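# Seat wafer body and tie bar between sprung pipe ends

## Task

Put the wafer body (the plain cylinder) between the two pipe ends so that each of its ends sits inside the raised ring on the pipe face it touches. Then lower the tie bar fully into the slotted lugs on both pipe ends, with one of its heads outside each lug. The pipe ends are sprung apart and can be pushed toward each other. Use as many of the three arms as you like. The finished assembly must stay in place without any robot holding it, and the arms must release everything and move away at the end.

## Robot and tools

Robots. There are three identical arms, arm1, arm2 and arm3. Each is a Kinova Gen3 with seven revolute joints, a Robotiq 2F-85 parallel gripper and a wrist camera. The hand can reach about 1.0 m from the joint 1 axis. Approximate foot positions in the scene frame (metres) and facing (degrees counter-clockwise from +x): arm1 at x=+0.55 y=+0.00 z=+0.72 facing +180; arm2 at x=+0.00 y=+0.65 z=+0.72 facing -90; arm3 at x=+0.00 y=-0.65 z=+0.72 facing +90. All three sit on the tabletop around the work area, so their reach overlaps near the origin.

Frames. Everything is in one scene frame whose origin is on the floor with +z up. The hand point is midway between the fingertips (link robotiq_pinch); the hand's z axis runs along the fingers and its y axis is the closing direction. The foot poses themselves are never printed.

execute_actions. Argument "actions" is a list holding one action or none. The action is an object keyed by robot name ("arm1", "arm2", "arm3"); each robot has a "joints" object giving absolute joint targets, not offsets, by name: joint1_rad to joint7_rad in radians and gripper_m in metres. Each robot gets its own set; omitted joints or robots keep their previous target and may still be straining toward it. Ranges: joint1_rad, joint3_rad, joint5_rad, joint7_rad -69.115 to 69.115; joint2_rad -2.249 to 2.249; joint4_rad -2.579 to 2.579; joint6_rad -2.099 to 2.099; gripper_m 0 (closed) to 0.085 (open), the fingertip gap. Joint 1 rotates the arm about its foot, positive clockwise from above, and at 0 the arm extends in its facing direction. Joint 2 at 0 is upright, positive leans forward. Joint 4 bends the elbow, joint 6 the wrist (0 means straight). Joints 3, 5, 7 twist along the link; joint 7 positive rolls the hand counter-clockwise viewed from behind. Tolerance for "done" is 0.01 rad per joint and 0.003 m for the gripper. One action may last at most 15 s. All motions in an action begin together; joints of one arm are slowed to arrive together, but the hand can sweep a wide path between postures. After big moves the arm may not yet be at its target when the result returns. Optional "cameras": a list from arm1_cam_wrist, arm2_cam_wrist, arm3_cam_wrist, cam_high, or "all"; omitted or null gives all, [] gives none. Any unknown key, camera or out-of-range number rejects the whole call and nothing moves. An empty actions list just reports state and images.

wait: "seconds" from 0 to 10; nothing new is commanded, and it returns the same as an empty action. zoom_image: "camera" plus "region" [x0, y0, x1, y1] in pixels of that camera's most recent full image, origin top-left, at most 504 by 504. read_manual only returns licence text. finished_scene: "scene" (1 or 2) ends that scene irreversibly and reports success; the goal must already hold and stay held.

Results. Each result gives every robot's state (joint_positions, hand pose) and the images in the order listed on the "pictures" line. joint_status tells how each commanded joint ended: "done"; "off_target" (stopped short and may keep pushing); "contact_stop" or "time_out" (target dropped, holds where it stopped); "not_followed" (a safety check blocked that arm's targets, shown with a "joint command not followed" line and usually a "cause:" line; the arm may retry those targets on later actions until it gets passable ones). The gripper part of a blocked action still runs. on_its_own lists motion you did not command. A joint reporting done may sit slightly off target; resending the same value will not nudge it. If a result reports a stop, any later execute_actions, wait or finished_scene in the same reply is skipped.

Cameras. cam_high is fixed in the room; the others ride the wrists. Calibration (K, distortion, T_world_to_cam) is given per camera; expect a few degrees and millimetres of error, more for wrist cameras because joint readings add error.

Hazards. The arms do not stop on contact and can press very hard. A firm press between two robots fails the run; a hard collision may too. The separation check can act too late and ignores gripper-to-other-arm contact. If any joint's torque reaches its load limit (joints 1 to 4: 50.7 N m; joints 5 to 7: 31.9 N m, including held weight), that arm halts for 10 s, skips the rest of its commands in the call, and holds. Holding loads heats motors, even while you think: a MOTOR HOT warning appears from 60 °C, and at 75 °C the arm sinks with an OVER-TEMPERATURE FAULT, marked "limit_stop_at_motor_heat"; resend targets afterwards. Heat partly carries into the next scene. The simulation runs while you compose replies, holding the last command. Loose objects may get short random shoves.

Each tool is called after "Call:" in YAML: its name, and indented under it one key for each argument.

## Session

I'll start by looking at the current state of the scene.

Call:
execute_actions:
  actions: []

Scene clock: 0.00 s.
arm1.joint_positions: joint1_rad=-0.008 joint2_rad=-0.397 joint3_rad=-0.074 joint4_rad=+1.509 joint5_rad=-0.029 joint6_rad=+2.022 joint7_rad=+1.477 gripper_m=+0.085
arm1.joint_status: not commanded
arm1.hand: x=+0.4243 y=+0.0088 z=+1.2360 quat_wxyz=(+0.003, +1.000, -0.018, +0.001) (m; scene frame)
arm2.joint_positions: joint1_rad=-0.007 joint2_rad=-0.397 joint3_rad=-0.073 joint4_rad=+1.511 joint5_rad=-0.029 joint6_rad=+2.026 joint7_rad=+1.480 gripper_m=+0.085
arm2.joint_status: not commanded
arm2.hand: x=+0.0074 y=+0.5296 z=+1.3144 quat_wxyz=(+0.006, -0.704, -0.710, +0.006) (m; scene frame)
arm3.joint_positions: joint1_rad=-0.011 joint2_rad=-0.394 joint3_rad=-0.075 joint4_rad=+1.511 joint5_rad=-0.030 joint6_rad=+2.025 joint7_rad=+1.478 gripper_m=+0.085
arm3.joint_status: not commanded
arm3.hand: x=-0.0009 y=-0.5350 z=+1.2713 quat_wxyz=(-0.004, +0.712, -0.702, -0.003) (m; scene frame)
pictures: arm1_cam_wrist, arm2_cam_wrist, arm3_cam_wrist, cam_high
Images, in order (width x height): arm1_cam_wrist 672x504, arm2_cam_wrist 672x504, arm3_cam_wrist 672x504, cam_high 672x504.

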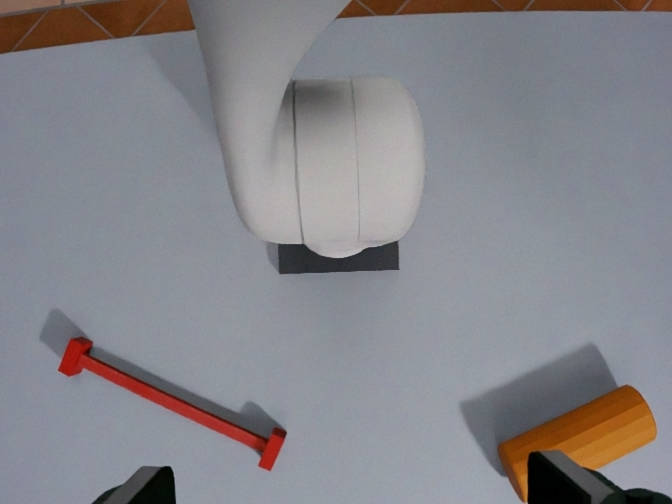

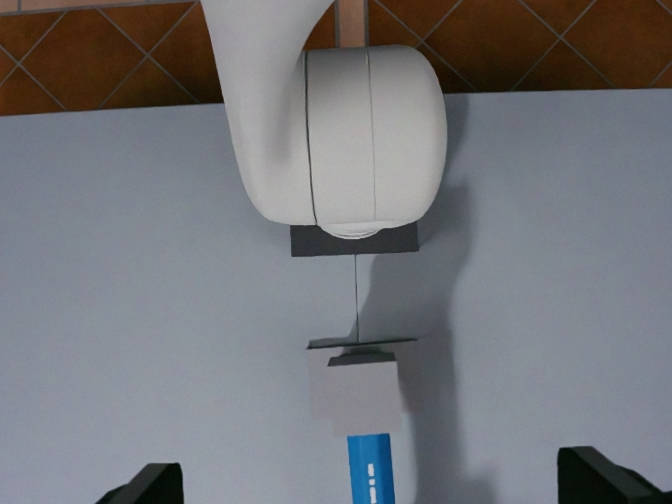

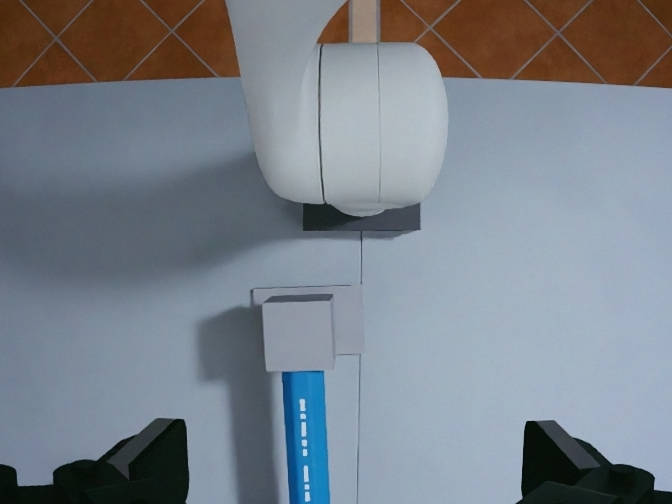

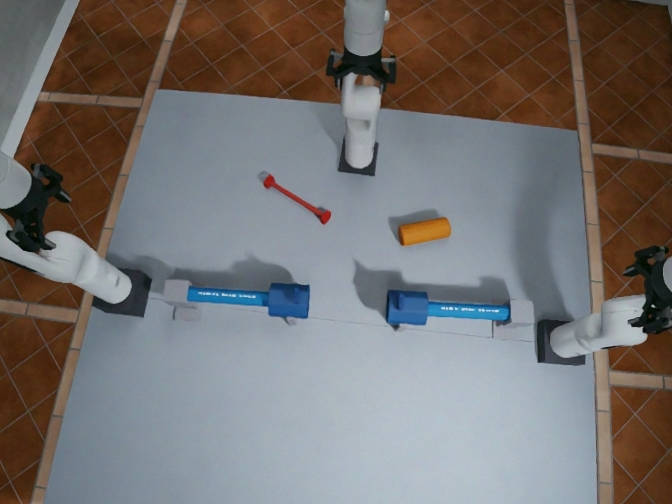

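Call:
zoom_image:
  camera: "cam_high"
  region: [150, 150, 550, 370]

Call:
zoom_image:
  camera: "cam_high"
  region: [250, 260, 450, 350]

Region (150, 150, 550, 370) of cam_high's 672x504 image, scaled by 1.260, with more detail than that image has; it fills the top 277 rows of this view, and the rest is white.

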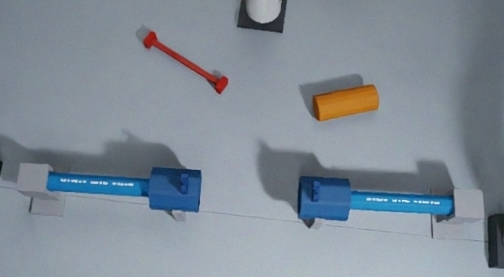

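Region (250, 260, 450, 350) of cam_high's 672x504 image, scaled by 2.520, with more detail than that image has; it fills the top 227 rows of this view, and the rest is white.

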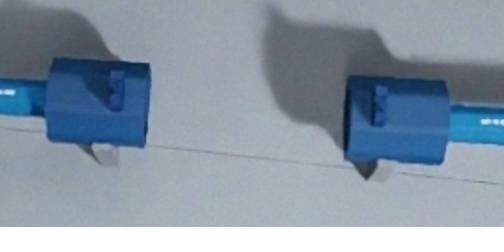

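Call:
zoom_image:
  camera: "arm1_cam_wrist"
  region: [420, 320, 672, 504]

Call:
zoom_image:
  camera: "arm1_cam_wrist"
  region: [30, 300, 310, 504]

Region (420, 320, 672, 504) of arm1_cam_wrist's 672x504 image, scaled by 2.000; it fills the top 368 rows of this view, and the rest is white.

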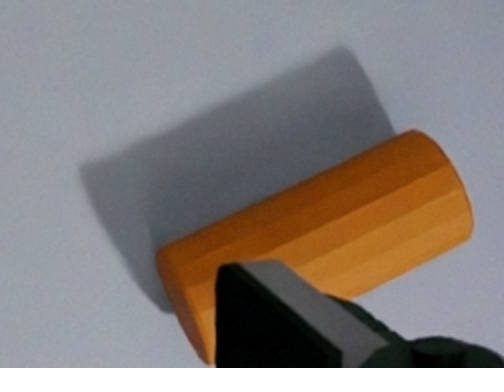

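Region (30, 300, 310, 504) of arm1_cam_wrist's 672x504 image, scaled by 1.800; it fills the top 367 rows of this view, and the rest is white.

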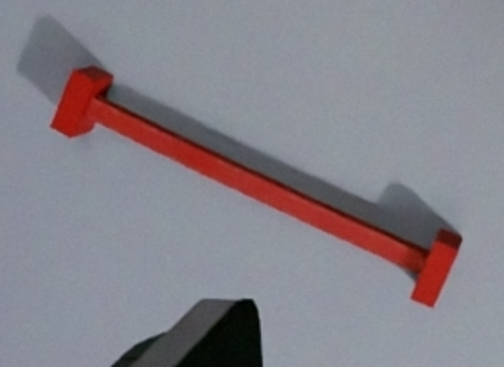

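Call:
execute_actions:
  actions:
    - {"arm1": {"joints": {"joint1_rad": -0.773, "joint2_rad": 0.282, "joint3_rad": 0.0, "joint4_rad": 2.032, "joint5_rad": 0.0, "joint6_rad": 0.828, "joint7_rad": 2.655}}, "arm2": {"joints": {"joint1_rad": -0.113, "joint2_rad": 0.076, "joint3_rad": 0.0, "joint4_rad": 2.407, "joint5_rad": 0.0, "joint6_rad": 0.134, "joint7_rad": -1.64}}, "arm3": {"joints": {"joint1_rad": 0.025, "joint2_rad": -0.08, "joint3_rad": 0.0, "joint4_rad": 2.363, "joint5_rad": 0.0, "joint6_rad": 0.334, "joint7_rad": -1.57}}}

Scene clock: 123.23 s.
arm1.joint_positions: joint1_rad=-0.773 joint2_rad=+0.282 joint3_rad=+0.000 joint4_rad=+2.032 joint5_rad=+0.000 joint6_rad=+0.828 joint7_rad=+2.655 gripper_m=+0.085
arm1.joint_status: all done
arm1.hand: x=+0.2749 y=-0.2159 z=+0.9004 quat_wxyz=(+0.006, +0.611, +0.791, +0.000) (m; scene frame)
arm2.joint_positions: joint1_rad=-0.113 joint2_rad=+0.076 joint3_rad=+0.000 joint4_rad=+2.407 joint5_rad=+0.000 joint6_rad=+0.134 joint7_rad=-1.640 gripper_m=+0.085
arm2.joint_status: all done
arm2.hand: x=+0.0252 y=+0.2694 z=+1.0001 quat_wxyz=(-0.170, -0.703, +0.663, -0.194) (m; scene frame)
arm3.joint_positions: joint1_rad=+0.025 joint2_rad=-0.080 joint3_rad=+0.000 joint4_rad=+2.363 joint5_rad=+0.000 joint6_rad=+0.334 joint7_rad=-1.570 gripper_m=+0.085
arm3.joint_status: all done
arm3.hand: x=+0.0287 y=-0.2927 z=+1.0035 quat_wxyz=(+0.186, -0.685, -0.678, -0.188) (m; scene frame)
pictures: arm1_cam_wrist, arm2_cam_wrist, arm3_cam_wrist, cam_high
camera_calibration (this result's frames):
arm1_cam_wrist: T_world_to_cam=[[0.980773, 0.194896, 0.0100205, -0.234805], [0.195043, -0.980651, -0.0167648, -0.190633], [0.00655917, 0.0183969, -0.999809, 1.04517], [0, 0, 0, 1]] pos_world=[0.260617, -0.16041, 1.04412]
arm2_cam_wrist: T_world_to_cam=[[-0.997129, -0.0458146, -0.0602891, 0.100941], [-0.00808076, 0.856031, -0.516862, 0.346083], [0.0752891, -0.514891, -0.853943, 1.13562], [0, 0, 0, 1]] pos_world=[0.0179479, 0.293086, 1.15472]
arm3_cam_wrist: T_world_to_cam=[[0.999573, 0.00915504, -0.0277476, 0.00502596], [-0.00546019, -0.87439, -0.485193, 0.284233], [-0.0287042, 0.485137, -0.873967, 1.16656], [0, 0, 0, 1]] pos_world=[0.0300132, -0.317454, 1.15758]
Images, in order (width x height): arm1_cam_wrist 672x504, arm2_cam_wrist 672x504, arm3_cam_wrist 672x504, cam_high 672x504.

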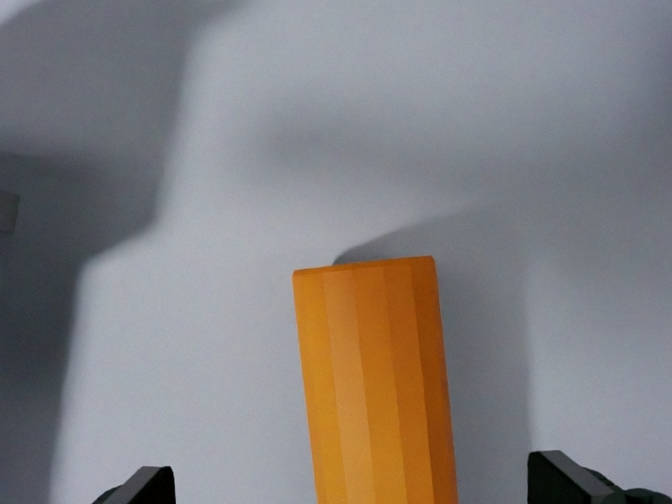

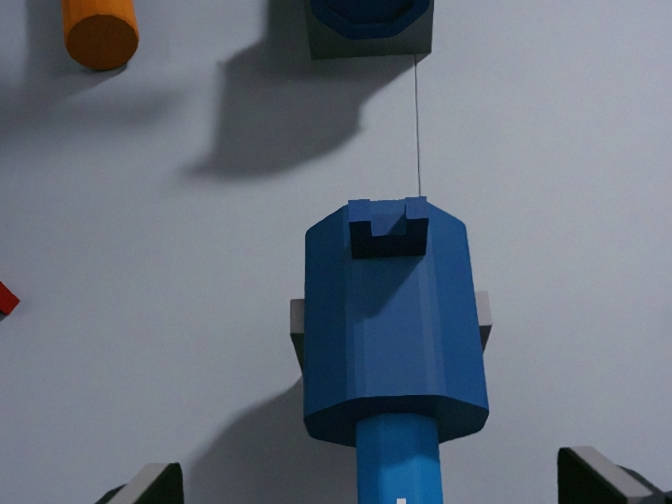

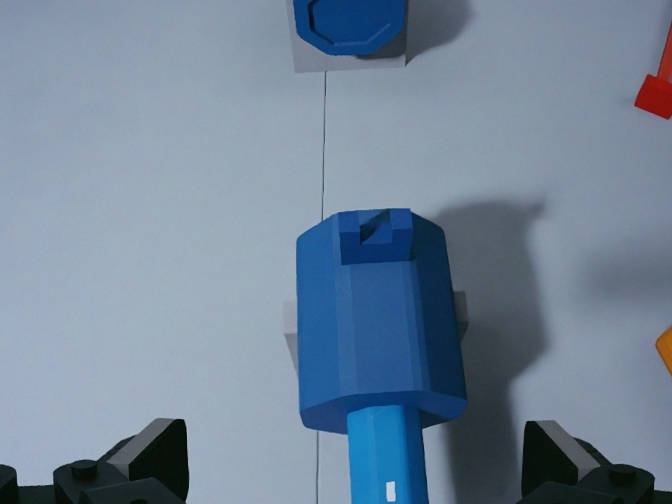

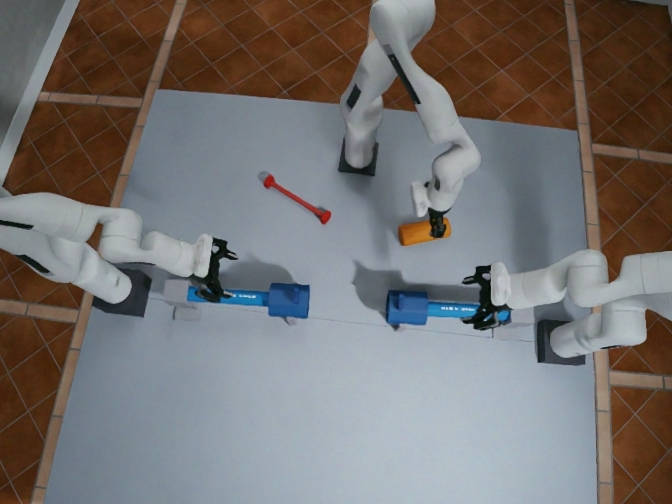

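Call:
zoom_image:
  camera: "arm3_cam_wrist"
  region: [270, 0, 430, 100]

Call:
zoom_image:
  camera: "arm3_cam_wrist"
  region: [270, 190, 490, 460]

Call:
zoom_image:
  camera: "arm2_cam_wrist"
  region: [280, 180, 500, 460]

Region (270, 0, 430, 100) of arm3_cam_wrist's 672x504 image, scaled by 3.150; it fills the top 315 rows of this view, and the rest is white.

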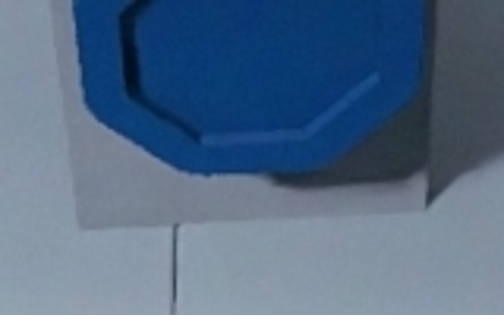

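Region (270, 190, 490, 460) of arm3_cam_wrist's 672x504 image, scaled by 1.867; it fills the left 411 columns of this view, and the rest is white.

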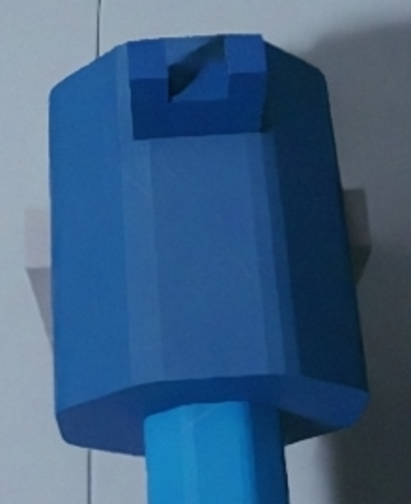

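Region (280, 180, 500, 460) of arm2_cam_wrist's 672x504 image, scaled by 1.800; it fills the left 396 columns of this view, and the rest is white.

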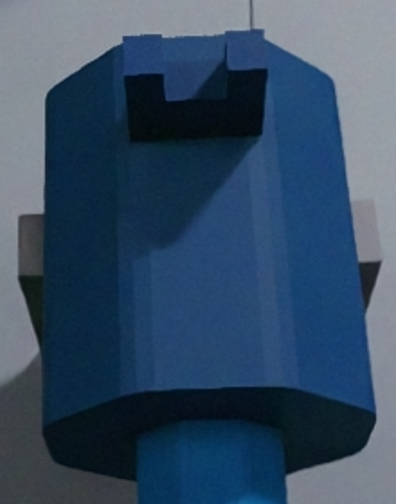

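Call:
execute_actions:
  actions:
    - {"arm1": {"joints": {"joint1_rad": -0.848, "joint2_rad": 0.492, "joint4_rad": 2.179, "joint6_rad": 0.471, "joint7_rad": 2.635}}, "arm2": {"joints": {"joint1_rad": -0.072, "joint2_rad": 0.7246, "joint4_rad": 2.4595, "joint6_rad": -0.566, "joint7_rad": -1.615}}, "arm3": {"joints": {"joint1_rad": 0.065, "joint2_rad": 0.5255, "joint4_rad": 2.4876, "joint6_rad": -0.313, "joint7_rad": -1.48}}}

Scene clock: 245.13 s.
arm1.joint_positions: joint1_rad=-0.848 joint2_rad=+0.492 joint3_rad=+0.000 joint4_rad=+2.179 joint5_rad=+0.000 joint6_rad=+0.471 joint7_rad=+2.635 gripper_m=+0.085
arm1.joint_status: all done
arm1.hand: x=+0.2978 y=-0.2312 z=+0.8000 quat_wxyz=(+0.006, +0.589, +0.808, +0.000) (m; scene frame)
arm2.joint_positions: joint1_rad=-0.072 joint2_rad=+0.724 joint3_rad=+0.000 joint4_rad=+2.460 joint5_rad=+0.000 joint6_rad=-0.566 joint7_rad=-1.615 gripper_m=+0.085
arm2.joint_status: all done
arm2.hand: x=+0.0104 y=+0.2281 z=+0.8302 quat_wxyz=(-0.176, -0.698, +0.668, -0.189) (m; scene frame)
arm3.joint_positions: joint1_rad=+0.065 joint2_rad=+0.525 joint3_rad=+0.000 joint4_rad=+2.488 joint5_rad=+0.000 joint6_rad=-0.313 joint7_rad=-1.480 gripper_m=+0.085
arm3.joint_status: all done
arm3.hand: x=+0.0443 y=-0.2680 z=+0.8301 quat_wxyz=(+0.148, -0.675, -0.703, -0.169) (m; scene frame)
pictures: arm1_cam_wrist, arm2_cam_wrist, arm3_cam_wrist, cam_high
camera_calibration (this result's frames):
arm1_cam_wrist: T_world_to_cam=[[0.968581, 0.248518, 0.00950046, -0.236801], [0.248647, -0.968456, -0.0163947, -0.225292], [0.00512641, 0.0182418, -0.99982, 0.945264], [0, 0, 0, 1]] pos_world=[0.280533, -0.176579, 0.94365]
arm2_cam_wrist: T_world_to_cam=[[-0.998506, -0.0266066, -0.0477294, 0.0592344], [0.00192843, 0.855754, -0.517379, 0.293862], [0.0546103, -0.516698, -0.854424, 0.971443], [0, 0, 0, 1]] pos_world=[0.00552835, 0.252045, 0.984889]
arm3_cam_wrist: T_world_to_cam=[[0.998815, 0.0477268, 0.00957293, -0.0361475], [0.0474629, -0.91122, -0.409176, 0.146429], [-0.0108056, 0.409145, -0.912405, 1.01418], [0, 0, 0, 1]] pos_world=[0.0401135, -0.279791, 0.985602]
Images, in order (width x height): arm1_cam_wrist 672x504, arm2_cam_wrist 672x504, arm3_cam_wrist 672x504, cam_high 672x504.

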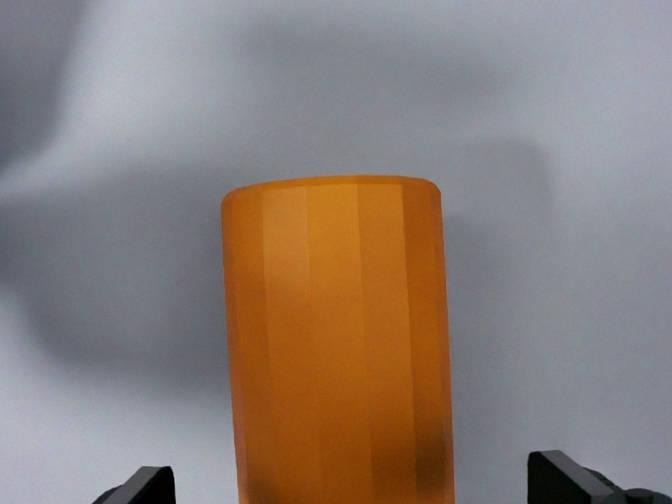

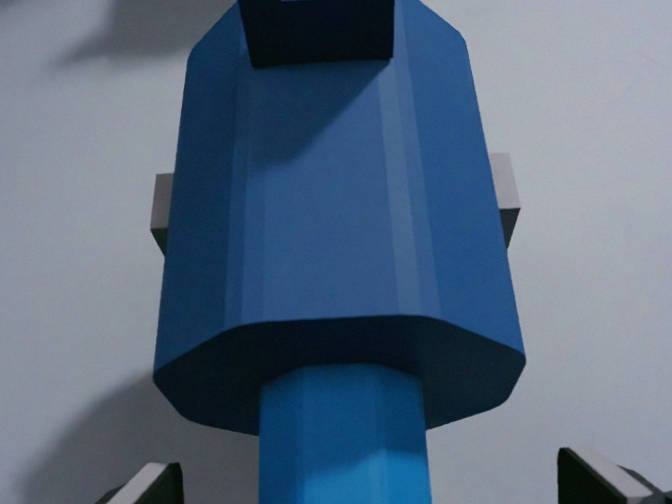

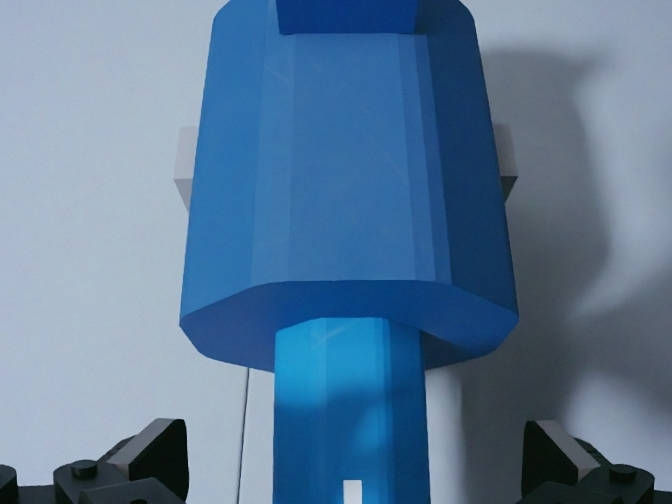

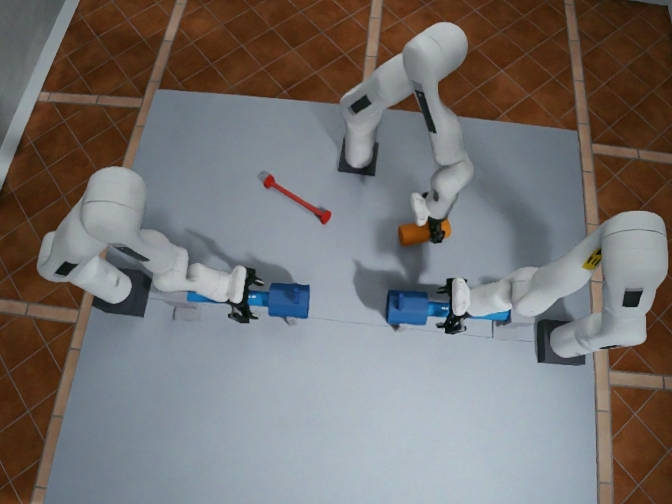

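Call:
execute_actions:
  actions:
    - {"arm1": {"joints": {"joint2_rad": 0.6135, "joint4_rad": 2.2074, "joint6_rad": 0.3207}}, "arm2": {"joints": {"joint1_rad": -0.0823, "joint2_rad": 0.7528, "joint4_rad": 2.4137, "joint6_rad": -0.5485, "joint7_rad": -1.625, "gripper_m": 0.054}}, "arm3": {"joints": {"joint1_rad": 0.060, "joint2_rad": 0.572, "joint4_rad": 2.4412, "joint6_rad": -0.3131, "joint7_rad": -1.467, "gripper_m": 0.054}}}

Scene clock: 301.90 s.
arm1.joint_positions: joint1_rad=-0.848 joint2_rad=+0.613 joint3_rad=+0.000 joint4_rad=+2.207 joint5_rad=+0.000 joint6_rad=+0.321 joint7_rad=+2.635 gripper_m=+0.085
arm1.joint_status: all done
arm1.hand: x=+0.2981 y=-0.2318 z=+0.7551 quat_wxyz=(+0.006, +0.589, +0.808, -0.001) (m; scene frame)
arm2.joint_positions: joint1_rad=-0.082 joint2_rad=+0.753 joint3_rad=+0.000 joint4_rad=+2.414 joint5_rad=+0.000 joint6_rad=-0.549 joint7_rad=-1.625 gripper_m=+0.054
arm2.joint_status: all done
arm2.hand: x=+0.0160 y=+0.2141 z=+0.8218 quat_wxyz=(-0.174, -0.698, +0.668, -0.190) (m; scene frame)
arm3.joint_positions: joint1_rad=+0.060 joint2_rad=+0.572 joint3_rad=+0.000 joint4_rad=+2.441 joint5_rad=+0.000 joint6_rad=-0.313 joint7_rad=-1.467 gripper_m=+0.054
arm3.joint_status: all done
arm3.hand: x=+0.0431 y=-0.2511 z=+0.8200 quat_wxyz=(+0.147, -0.669, -0.709, -0.170) (m; scene frame)
pictures: arm1_cam_wrist, arm2_cam_wrist, arm3_cam_wrist, cam_high
camera_calibration (this result's frames):
arm1_cam_wrist: T_world_to_cam=[[0.968586, 0.248517, 0.00895586, -0.236069], [0.248634, -0.968464, -0.0160485, -0.226839], [0.0046851, 0.0177711, -0.999831, 0.900432], [0, 0, 0, 1]] pos_world=[0.280834, -0.17702, 0.898754]
arm2_cam_wrist: T_world_to_cam=[[-0.998212, -0.0281766, -0.0527081, 0.0684105], [0.0031259, 0.856077, -0.516839, 0.301027], [0.0596849, -0.51608, -0.854458, 0.956536], [0, 0, 0, 1]] pos_world=[0.0102564, 0.237874, 0.976508]
arm3_cam_wrist: T_world_to_cam=[[0.997809, 0.0643766, 0.0152751, -0.0361602], [0.0649935, -0.910444, -0.408493, 0.156685], [-0.0123903, 0.408591, -0.912633, 0.998162], [0, 0, 0, 1]] pos_world=[0.038265, -0.262859, 0.975513]
Images, in order (width x height): arm1_cam_wrist 672x504, arm2_cam_wrist 672x504, arm3_cam_wrist 672x504, cam_high 672x504.

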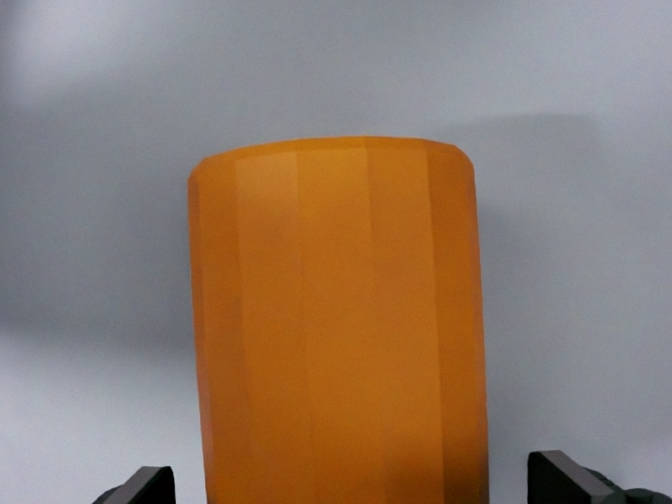

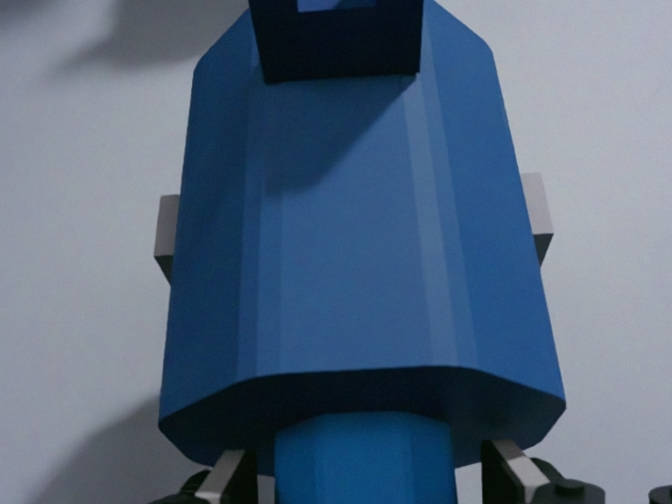

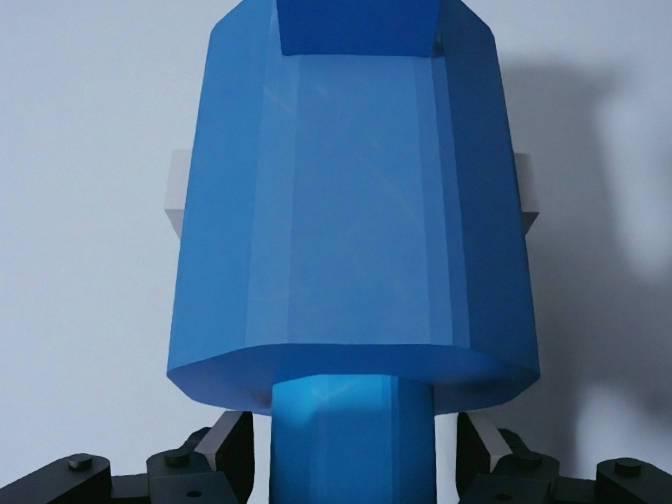

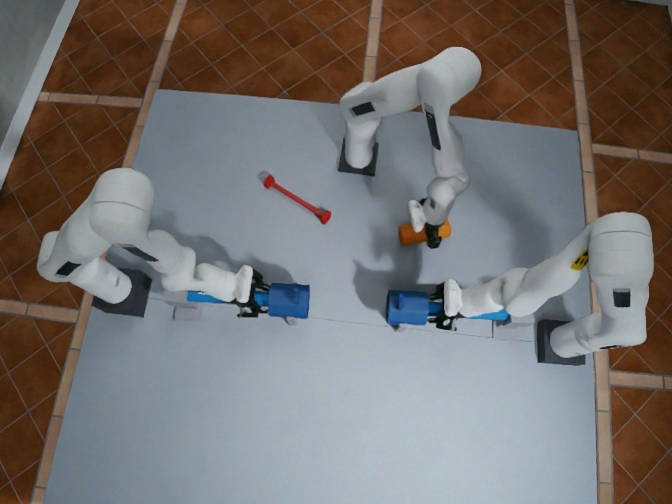

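Call:
execute_actions:
  actions:
    - {"arm1": {"joints": {"gripper_m": 0.045}}, "arm2": {"joints": {"joint1_rad": -0.0813, "joint2_rad": 0.7536, "joint4_rad": 2.3306, "joint6_rad": -0.4662, "joint7_rad": -1.624}}, "arm3": {"joints": {"joint1_rad": 0.0535, "joint2_rad": 0.5875, "joint4_rad": 2.3603, "joint6_rad": -0.2478, "joint7_rad": -1.4735}}}

Scene clock: 321.43 s.
arm1.joint_positions: joint1_rad=-0.848 joint2_rad=+0.611 joint3_rad=+0.000 joint4_rad=+2.208 joint5_rad=+0.000 joint6_rad=+0.322 joint7_rad=+2.635 gripper_m=+0.061
arm1.joint_status: gripper_m off_target (ended at +0.061, target +0.045)
arm1.hand: x=+0.2979 y=-0.2319 z=+0.7559 quat_wxyz=(+0.006, +0.589, +0.808, -0.001) (m; scene frame)
arm2.joint_positions: joint1_rad=-0.081 joint2_rad=+0.755 joint3_rad=+0.000 joint4_rad=+2.335 joint5_rad=+0.000 joint6_rad=-0.464 joint7_rad=-1.624 gripper_m=+0.054
arm2.joint_status: all done
arm2.hand: x=+0.0175 y=+0.1914 z=+0.8203 quat_wxyz=(-0.172, -0.699, +0.669, -0.187) (m; scene frame)
arm3.joint_positions: joint1_rad=+0.054 joint2_rad=+0.588 joint3_rad=+0.000 joint4_rad=+2.364 joint5_rad=+0.000 joint6_rad=-0.246 joint7_rad=-1.473 gripper_m=+0.054
arm3.joint_status: all done
arm3.hand: x=+0.0418 y=-0.2278 z=+0.8187 quat_wxyz=(+0.146, -0.669, -0.709, -0.167) (m; scene frame)
pictures: arm1_cam_wrist, arm2_cam_wrist, arm3_cam_wrist, cam_high
camera_calibration (this result's frames):
arm1_cam_wrist: T_world_to_cam=[[0.968584, 0.248562, 0.00785497, -0.235014], [0.248658, -0.968469, -0.015418, -0.227389], [0.00377496, 0.0168868, -0.99985, 0.901339], [0, 0, 0, 1]] pos_world=[0.280771, -0.177024, 0.899544]
arm2_cam_wrist: T_world_to_cam=[[-0.998283, -0.0278519, -0.0515209, 0.0682425], [0.00233872, 0.860028, -0.510242, 0.313502], [0.0585206, -0.509487, -0.858486, 0.945494], [0, 0, 0, 1]] pos_world=[0.0120613, 0.213997, 0.975171]
arm3_cam_wrist: T_world_to_cam=[[0.997829, 0.0647134, 0.012219, -0.0337296], [0.0641445, -0.912975, -0.402942, 0.172285], [-0.0149202, 0.402851, -0.915144, 0.988306], [0, 0, 0, 1]] pos_world=[0.0373509, -0.238666, 0.974275]
Images, in order (width x height): arm1_cam_wrist 672x504, arm2_cam_wrist 672x504, arm3_cam_wrist 672x504, cam_high 672x504.

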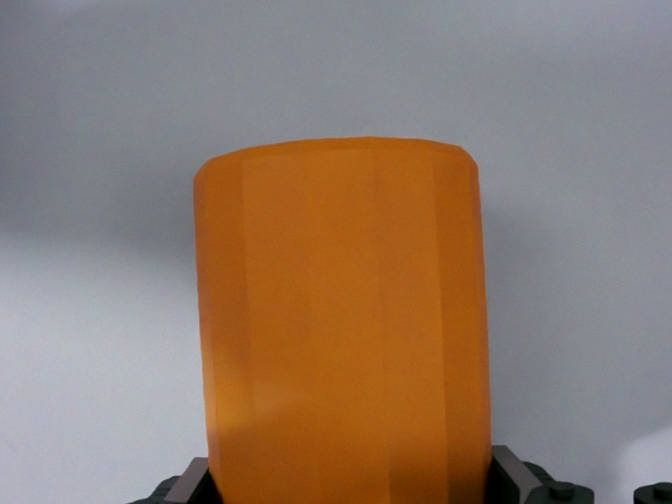

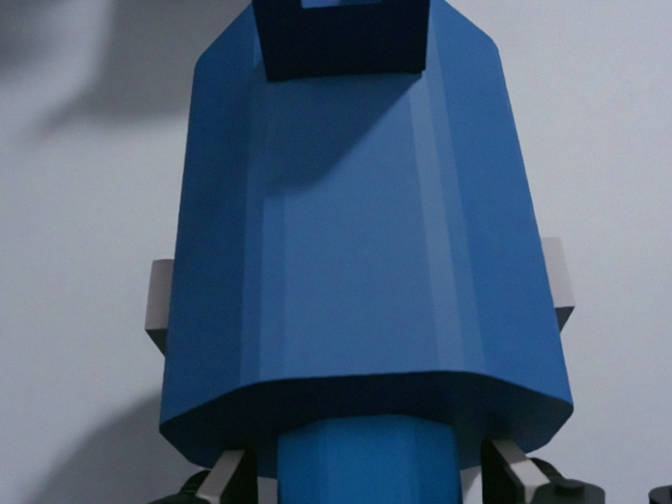

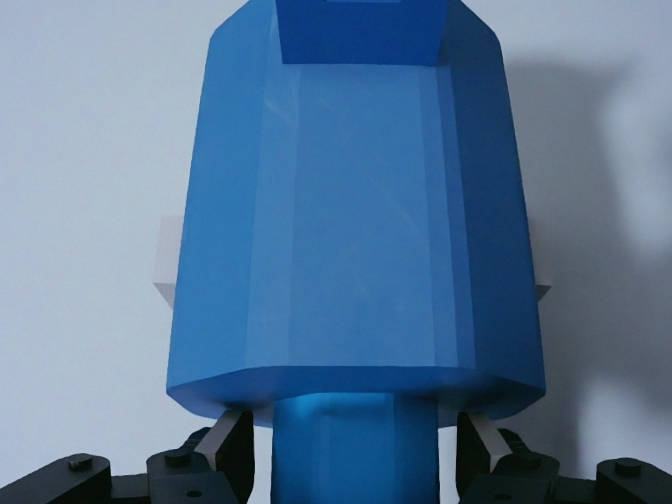

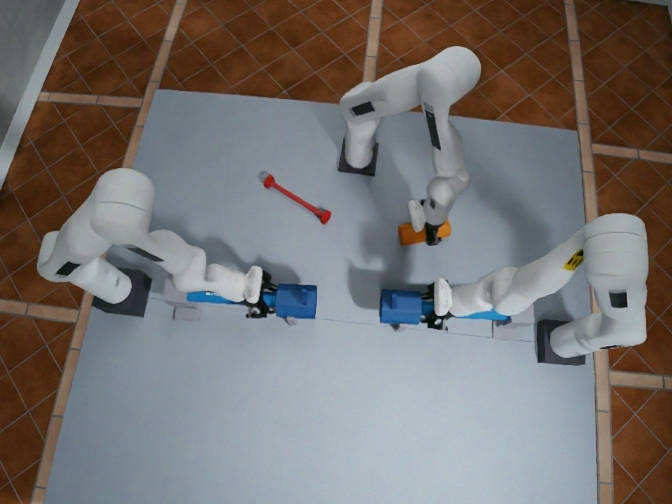

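Call:
execute_actions:
  actions:
    - {"arm1": {"joints": {"joint1_rad": -0.147, "joint2_rad": 0.4587, "joint4_rad": 2.1394, "joint6_rad": 0.5434, "joint7_rad": 3.066}}, "arm2": {"joints": {"joint1_rad": -0.0823, "joint2_rad": 0.7528, "joint4_rad": 2.4137, "joint6_rad": -0.5485, "joint7_rad": -1.625}}, "arm3": {"joints": {"joint1_rad": 0.060, "joint2_rad": 0.572, "joint4_rad": 2.4412, "joint6_rad": -0.3131, "joint7_rad": -1.467}}}
  cameras: ["arm1_cam_wrist", "cam_high"]

Scene clock: 356.60 s.
arm1.joint_positions: joint1_rad=-0.147 joint2_rad=+0.460 joint3_rad=+0.000 joint4_rad=+2.140 joint5_rad=+0.000 joint6_rad=+0.543 joint7_rad=+3.066 gripper_m=+0.061
arm1.joint_status: all done
arm1.hand: x=+0.2004 y=-0.0151 z=+0.8145 quat_wxyz=(+0.006, +0.693, +0.721, +0.001) (m; scene frame)
arm2.joint_positions: joint1_rad=-0.082 joint2_rad=+0.753 joint3_rad=+0.000 joint4_rad=+2.414 joint5_rad=+0.000 joint6_rad=-0.549 joint7_rad=-1.625 gripper_m=+0.054
arm2.joint_status: all done
arm2.hand: x=+0.0160 y=+0.2141 z=+0.8218 quat_wxyz=(-0.174, -0.698, +0.668, -0.190) (m; scene frame)
arm3.joint_positions: joint1_rad=+0.060 joint2_rad=+0.572 joint3_rad=+0.000 joint4_rad=+2.441 joint5_rad=+0.000 joint6_rad=-0.313 joint7_rad=-1.467 gripper_m=+0.054
arm3.joint_status: all done
arm3.hand: x=+0.0431 y=-0.2511 z=+0.8200 quat_wxyz=(+0.147, -0.669, -0.709, -0.170) (m; scene frame)
pictures: arm1_cam_wrist, cam_high
camera_calibration (this result's frames):
arm1_cam_wrist: T_world_to_cam=[[0.999743, -0.0185576, 0.0130237, -0.209455], [-0.0183153, -0.999661, -0.0184828, 0.0632046], [0.0133623, 0.0182395, -0.999744, 0.954653], [0, 0, 0, 1]] pos_world=[0.197802, 0.0418838, 0.958305]
Images, in order (width x height): arm1_cam_wrist 672x504, cam_high 672x504.

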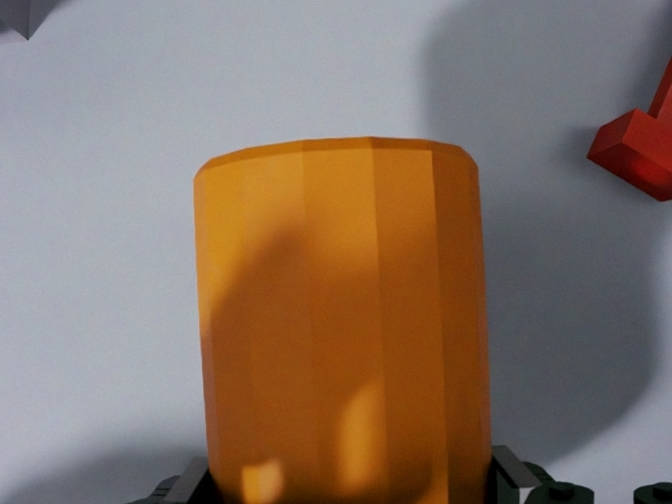

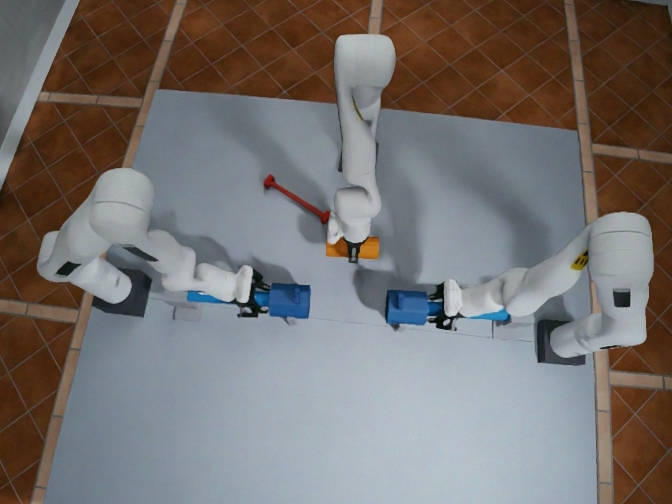

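Call:
execute_actions:
  actions:
    - {"arm1": {"joints": {"joint1_rad": -0.1158, "joint2_rad": 0.7139, "joint4_rad": 1.5706, "joint6_rad": 0.8571, "joint7_rad": 3.0972}}, "arm2": {"joints": {"joint1_rad": -0.0813, "joint2_rad": 0.7536, "joint4_rad": 2.3306, "joint6_rad": -0.4662, "joint7_rad": -1.624}}, "arm3": {"joints": {"joint1_rad": 0.0535, "joint2_rad": 0.5875, "joint4_rad": 2.3603, "joint6_rad": -0.2478, "joint7_rad": -1.4735}}}

Scene clock: 409.90 s.
arm1.joint_positions: joint1_rad=-0.116 joint2_rad=+0.715 joint3_rad=+0.000 joint4_rad=+1.571 joint5_rad=+0.000 joint6_rad=+0.857 joint7_rad=+3.097 gripper_m=+0.061
arm1.joint_status: all done
arm1.hand: x=+0.0366 y=-0.0180 z=+0.8167 quat_wxyz=(+0.007, +0.693, +0.721, +0.001) (m; scene frame)
arm2.joint_positions: joint1_rad=-0.081 joint2_rad=+0.755 joint3_rad=+0.000 joint4_rad=+2.335 joint5_rad=+0.000 joint6_rad=-0.464 joint7_rad=-1.624 gripper_m=+0.054
arm2.joint_status: all done
arm2.hand: x=+0.0176 y=+0.1914 z=+0.8203 quat_wxyz=(-0.172, -0.699, +0.669, -0.187) (m; scene frame)
arm3.joint_positions: joint1_rad=+0.054 joint2_rad=+0.588 joint3_rad=+0.000 joint4_rad=+2.364 joint5_rad=+0.000 joint6_rad=-0.246 joint7_rad=-1.473 gripper_m=+0.054
arm3.joint_status: all done
arm3.hand: x=+0.0417 y=-0.2278 z=+0.8187 quat_wxyz=(+0.146, -0.669, -0.709, -0.167) (m; scene frame)
pictures: arm1_cam_wrist, arm2_cam_wrist, arm3_cam_wrist, cam_high
camera_calibration (this result's frames):
arm1_cam_wrist: T_world_to_cam=[[0.999728, -0.0188134, 0.0137671, -0.0463653], [-0.0185575, -0.999657, -0.0184824, 0.0573526], [0.0141101, 0.0182219, -0.999734, 0.958985], [0, 0, 0, 1]] pos_world=[0.0338857, 0.0389861, 0.960429]
arm2_cam_wrist: T_world_to_cam=[[-0.998278, -0.0279861, -0.051563, 0.0683668], [0.002246, 0.860016, -0.510263, 0.313531], [0.0586253, -0.5095, -0.858471, 0.945484], [0, 0, 0, 1]] pos_world=[0.0121155, 0.213996, 0.97518]
arm3_cam_wrist: T_world_to_cam=[[0.997817, 0.0649087, 0.0121748, -0.0335631], [0.0643055, -0.912966, -0.402938, 0.172281], [-0.015039, 0.402841, -0.915146, 0.98831], [0, 0, 0, 1]] pos_world=[0.0372744, -0.238667, 0.974275]
Images, in order (width x height): arm1_cam_wrist 672x504, arm2_cam_wrist 672x504, arm3_cam_wrist 672x504, cam_high 672x504.

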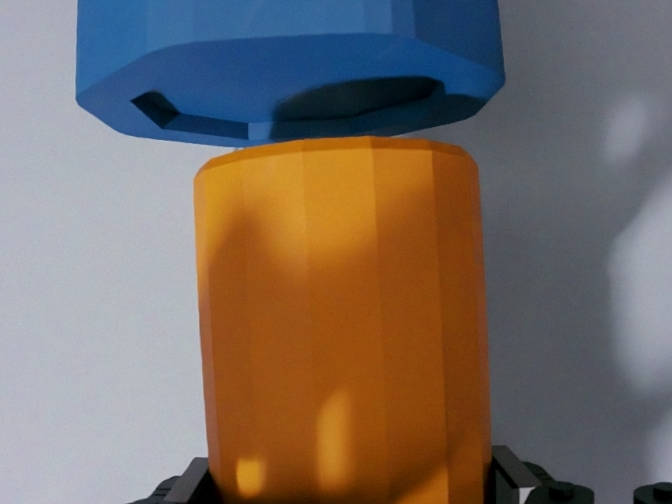

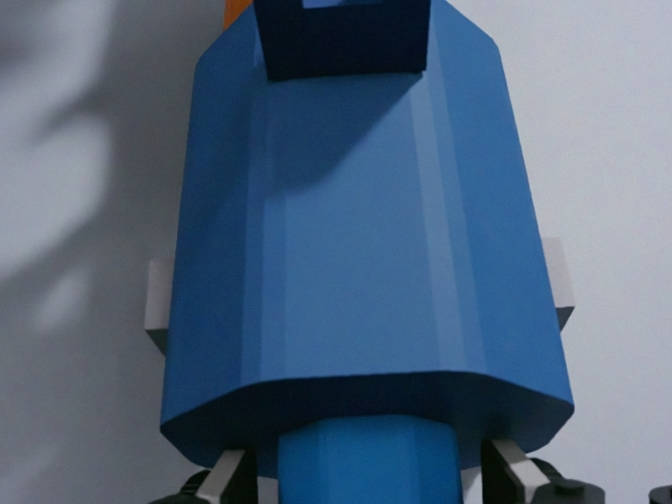

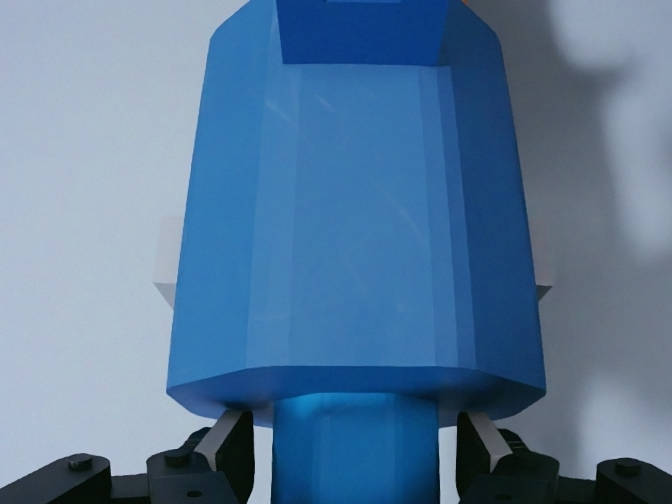

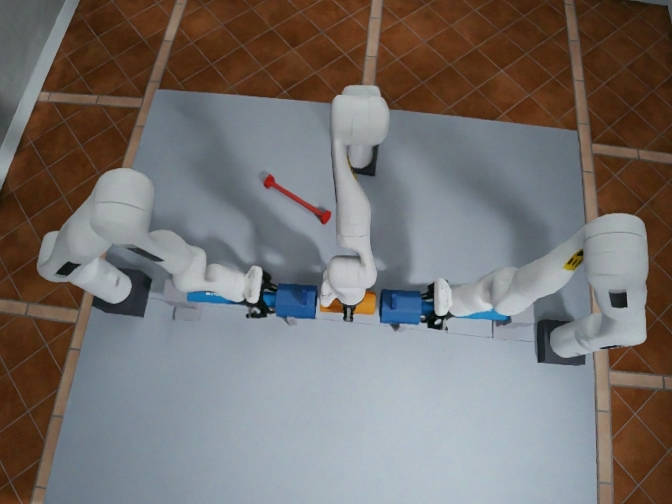

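Call:
zoom_image:
  camera: "arm1_cam_wrist"
  region: [60, 0, 312, 200]

Call:
zoom_image:
  camera: "arm1_cam_wrist"
  region: [280, 0, 532, 200]

Region (60, 0, 312, 200) of arm1_cam_wrist's 672x504 image, scaled by 2.000; it fills the top 400 rows of this view, and the rest is white.

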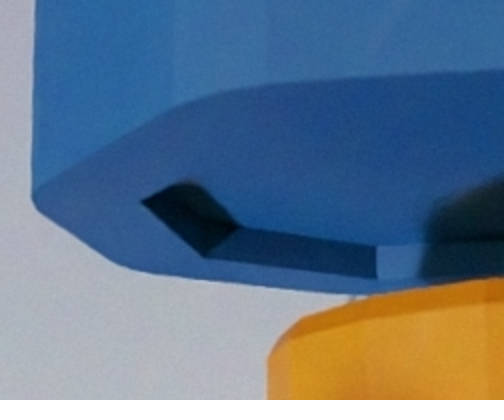

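Region (280, 0, 532, 200) of arm1_cam_wrist's 672x504 image, scaled by 2.000; it fills the top 400 rows of this view, and the rest is white.

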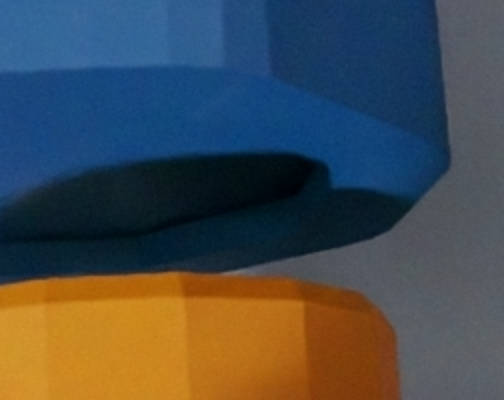

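Call:
execute_actions:
  actions:
    - {"arm1": {"joints": {"joint1_rad": -0.1142, "joint2_rad": 0.7353, "joint4_rad": 1.5343, "joint6_rad": 0.872, "joint7_rad": 3.0918}}, "arm2": {"joints": {"joint1_rad": -0.081, "joint2_rad": 0.7554, "joint4_rad": 2.305, "joint6_rad": -0.4424}}, "arm3": {"joints": {"joint1_rad": 0.052, "joint2_rad": 0.5932, "joint4_rad": 2.3353, "joint6_rad": -0.2284}}}

Scene clock: 478.50 s.
arm1.joint_positions: joint1_rad=-0.114 joint2_rad=+0.737 joint3_rad=+0.000 joint4_rad=+1.535 joint5_rad=+0.000 joint6_rad=+0.872 joint7_rad=+3.092 gripper_m=+0.061
arm1.joint_status: all done
arm1.hand: x=+0.0268 y=-0.0180 z=+0.8141 quat_wxyz=(+0.007, +0.695, +0.719, +0.001) (m; scene frame)
arm2.joint_positions: joint1_rad=-0.081 joint2_rad=+0.757 joint3_rad=+0.000 joint4_rad=+2.310 joint5_rad=+0.000 joint6_rad=-0.439 joint7_rad=-1.624 gripper_m=+0.054
arm2.joint_status: all done
arm2.hand: x=+0.0181 y=+0.1843 z=+0.8198 quat_wxyz=(-0.171, -0.699, +0.669, -0.186) (m; scene frame)
arm3.joint_positions: joint1_rad=+0.052 joint2_rad=+0.594 joint3_rad=+0.000 joint4_rad=+2.340 joint5_rad=+0.000 joint6_rad=-0.225 joint7_rad=-1.473 gripper_m=+0.054
arm3.joint_status: all done
arm3.hand: x=+0.0413 y=-0.2209 z=+0.8181 quat_wxyz=(+0.145, -0.669, -0.710, -0.166) (m; scene frame)
pictures: arm1_cam_wrist, arm2_cam_wrist, arm3_cam_wrist, cam_high
camera_calibration (this result's frames):
arm1_cam_wrist: T_world_to_cam=[[0.99957, -0.0258171, 0.0138832, -0.0368102], [-0.0255575, -0.999501, -0.018562, 0.0573729], [0.0143555, 0.0181992, -0.999731, 0.956573], [0, 0, 0, 1]] pos_world=[0.0245286, 0.038985, 0.957892]
arm2_cam_wrist: T_world_to_cam=[[-0.998296, -0.0276537, -0.0513751, 0.0684269], [0.00231613, 0.861064, -0.508492, 0.317736], [0.0582989, -0.507744, -0.859533, 0.941954], [0, 0, 0, 1]] pos_world=[0.0126595, 0.206573, 0.974722]
arm3_cam_wrist: T_world_to_cam=[[0.997706, 0.0666223, 0.0119925, -0.0330976], [0.0658397, -0.913869, -0.400635, 0.176257], [-0.0157317, 0.400506, -0.916159, 0.985332], [0, 0, 0, 1]] pos_world=[0.036918, -0.231351, 0.973733]
Images, in order (width x height): arm1_cam_wrist 672x504, arm2_cam_wrist 672x504, arm3_cam_wrist 672x504, cam_high 672x504.

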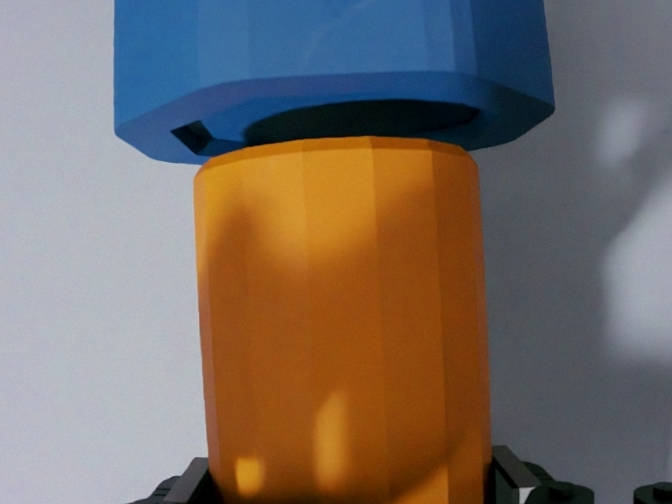

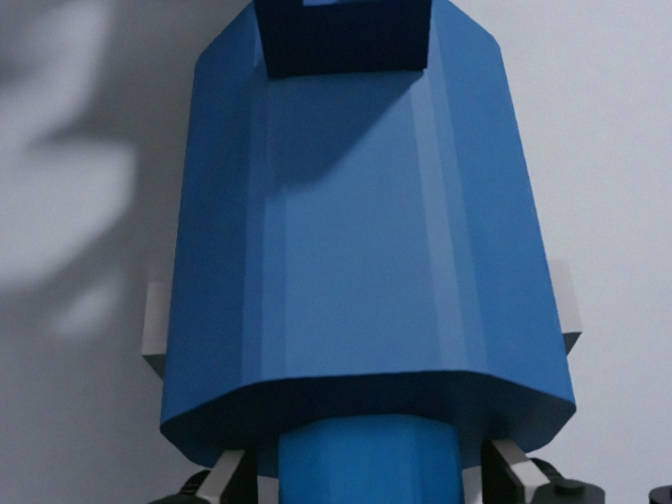

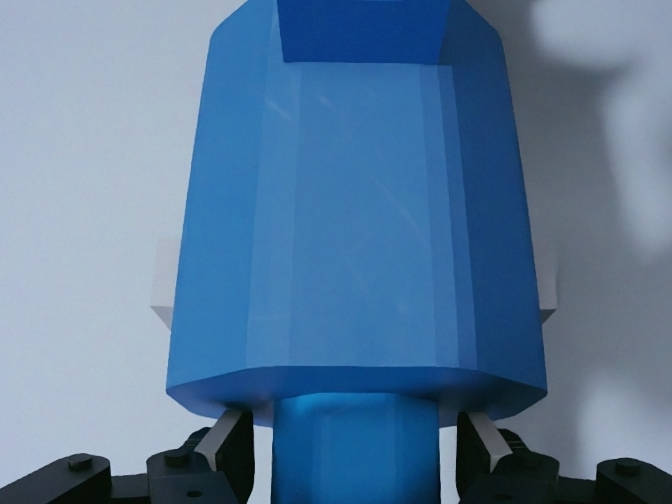

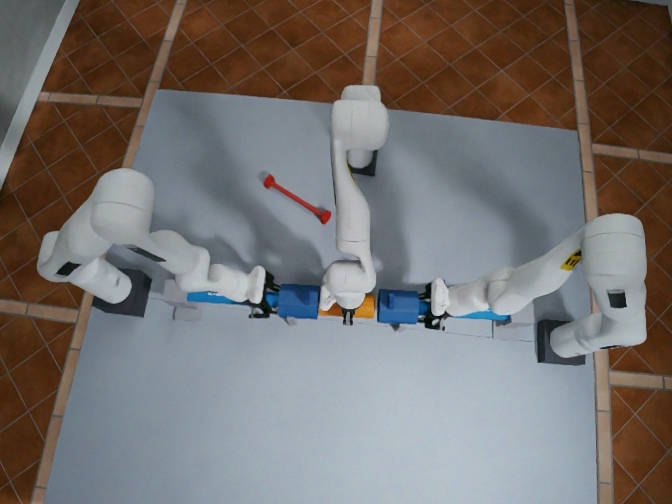

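Call:
zoom_image:
  camera: "cam_high"
  region: [300, 275, 430, 340]

Region (300, 275, 430, 340) of cam_high's 672x504 image, scaled by 3.877, with more detail than that image has.

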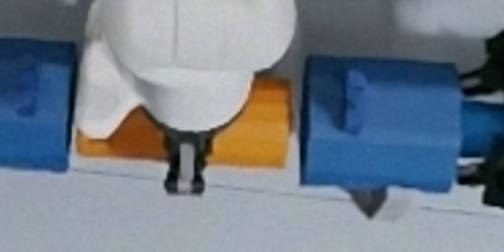

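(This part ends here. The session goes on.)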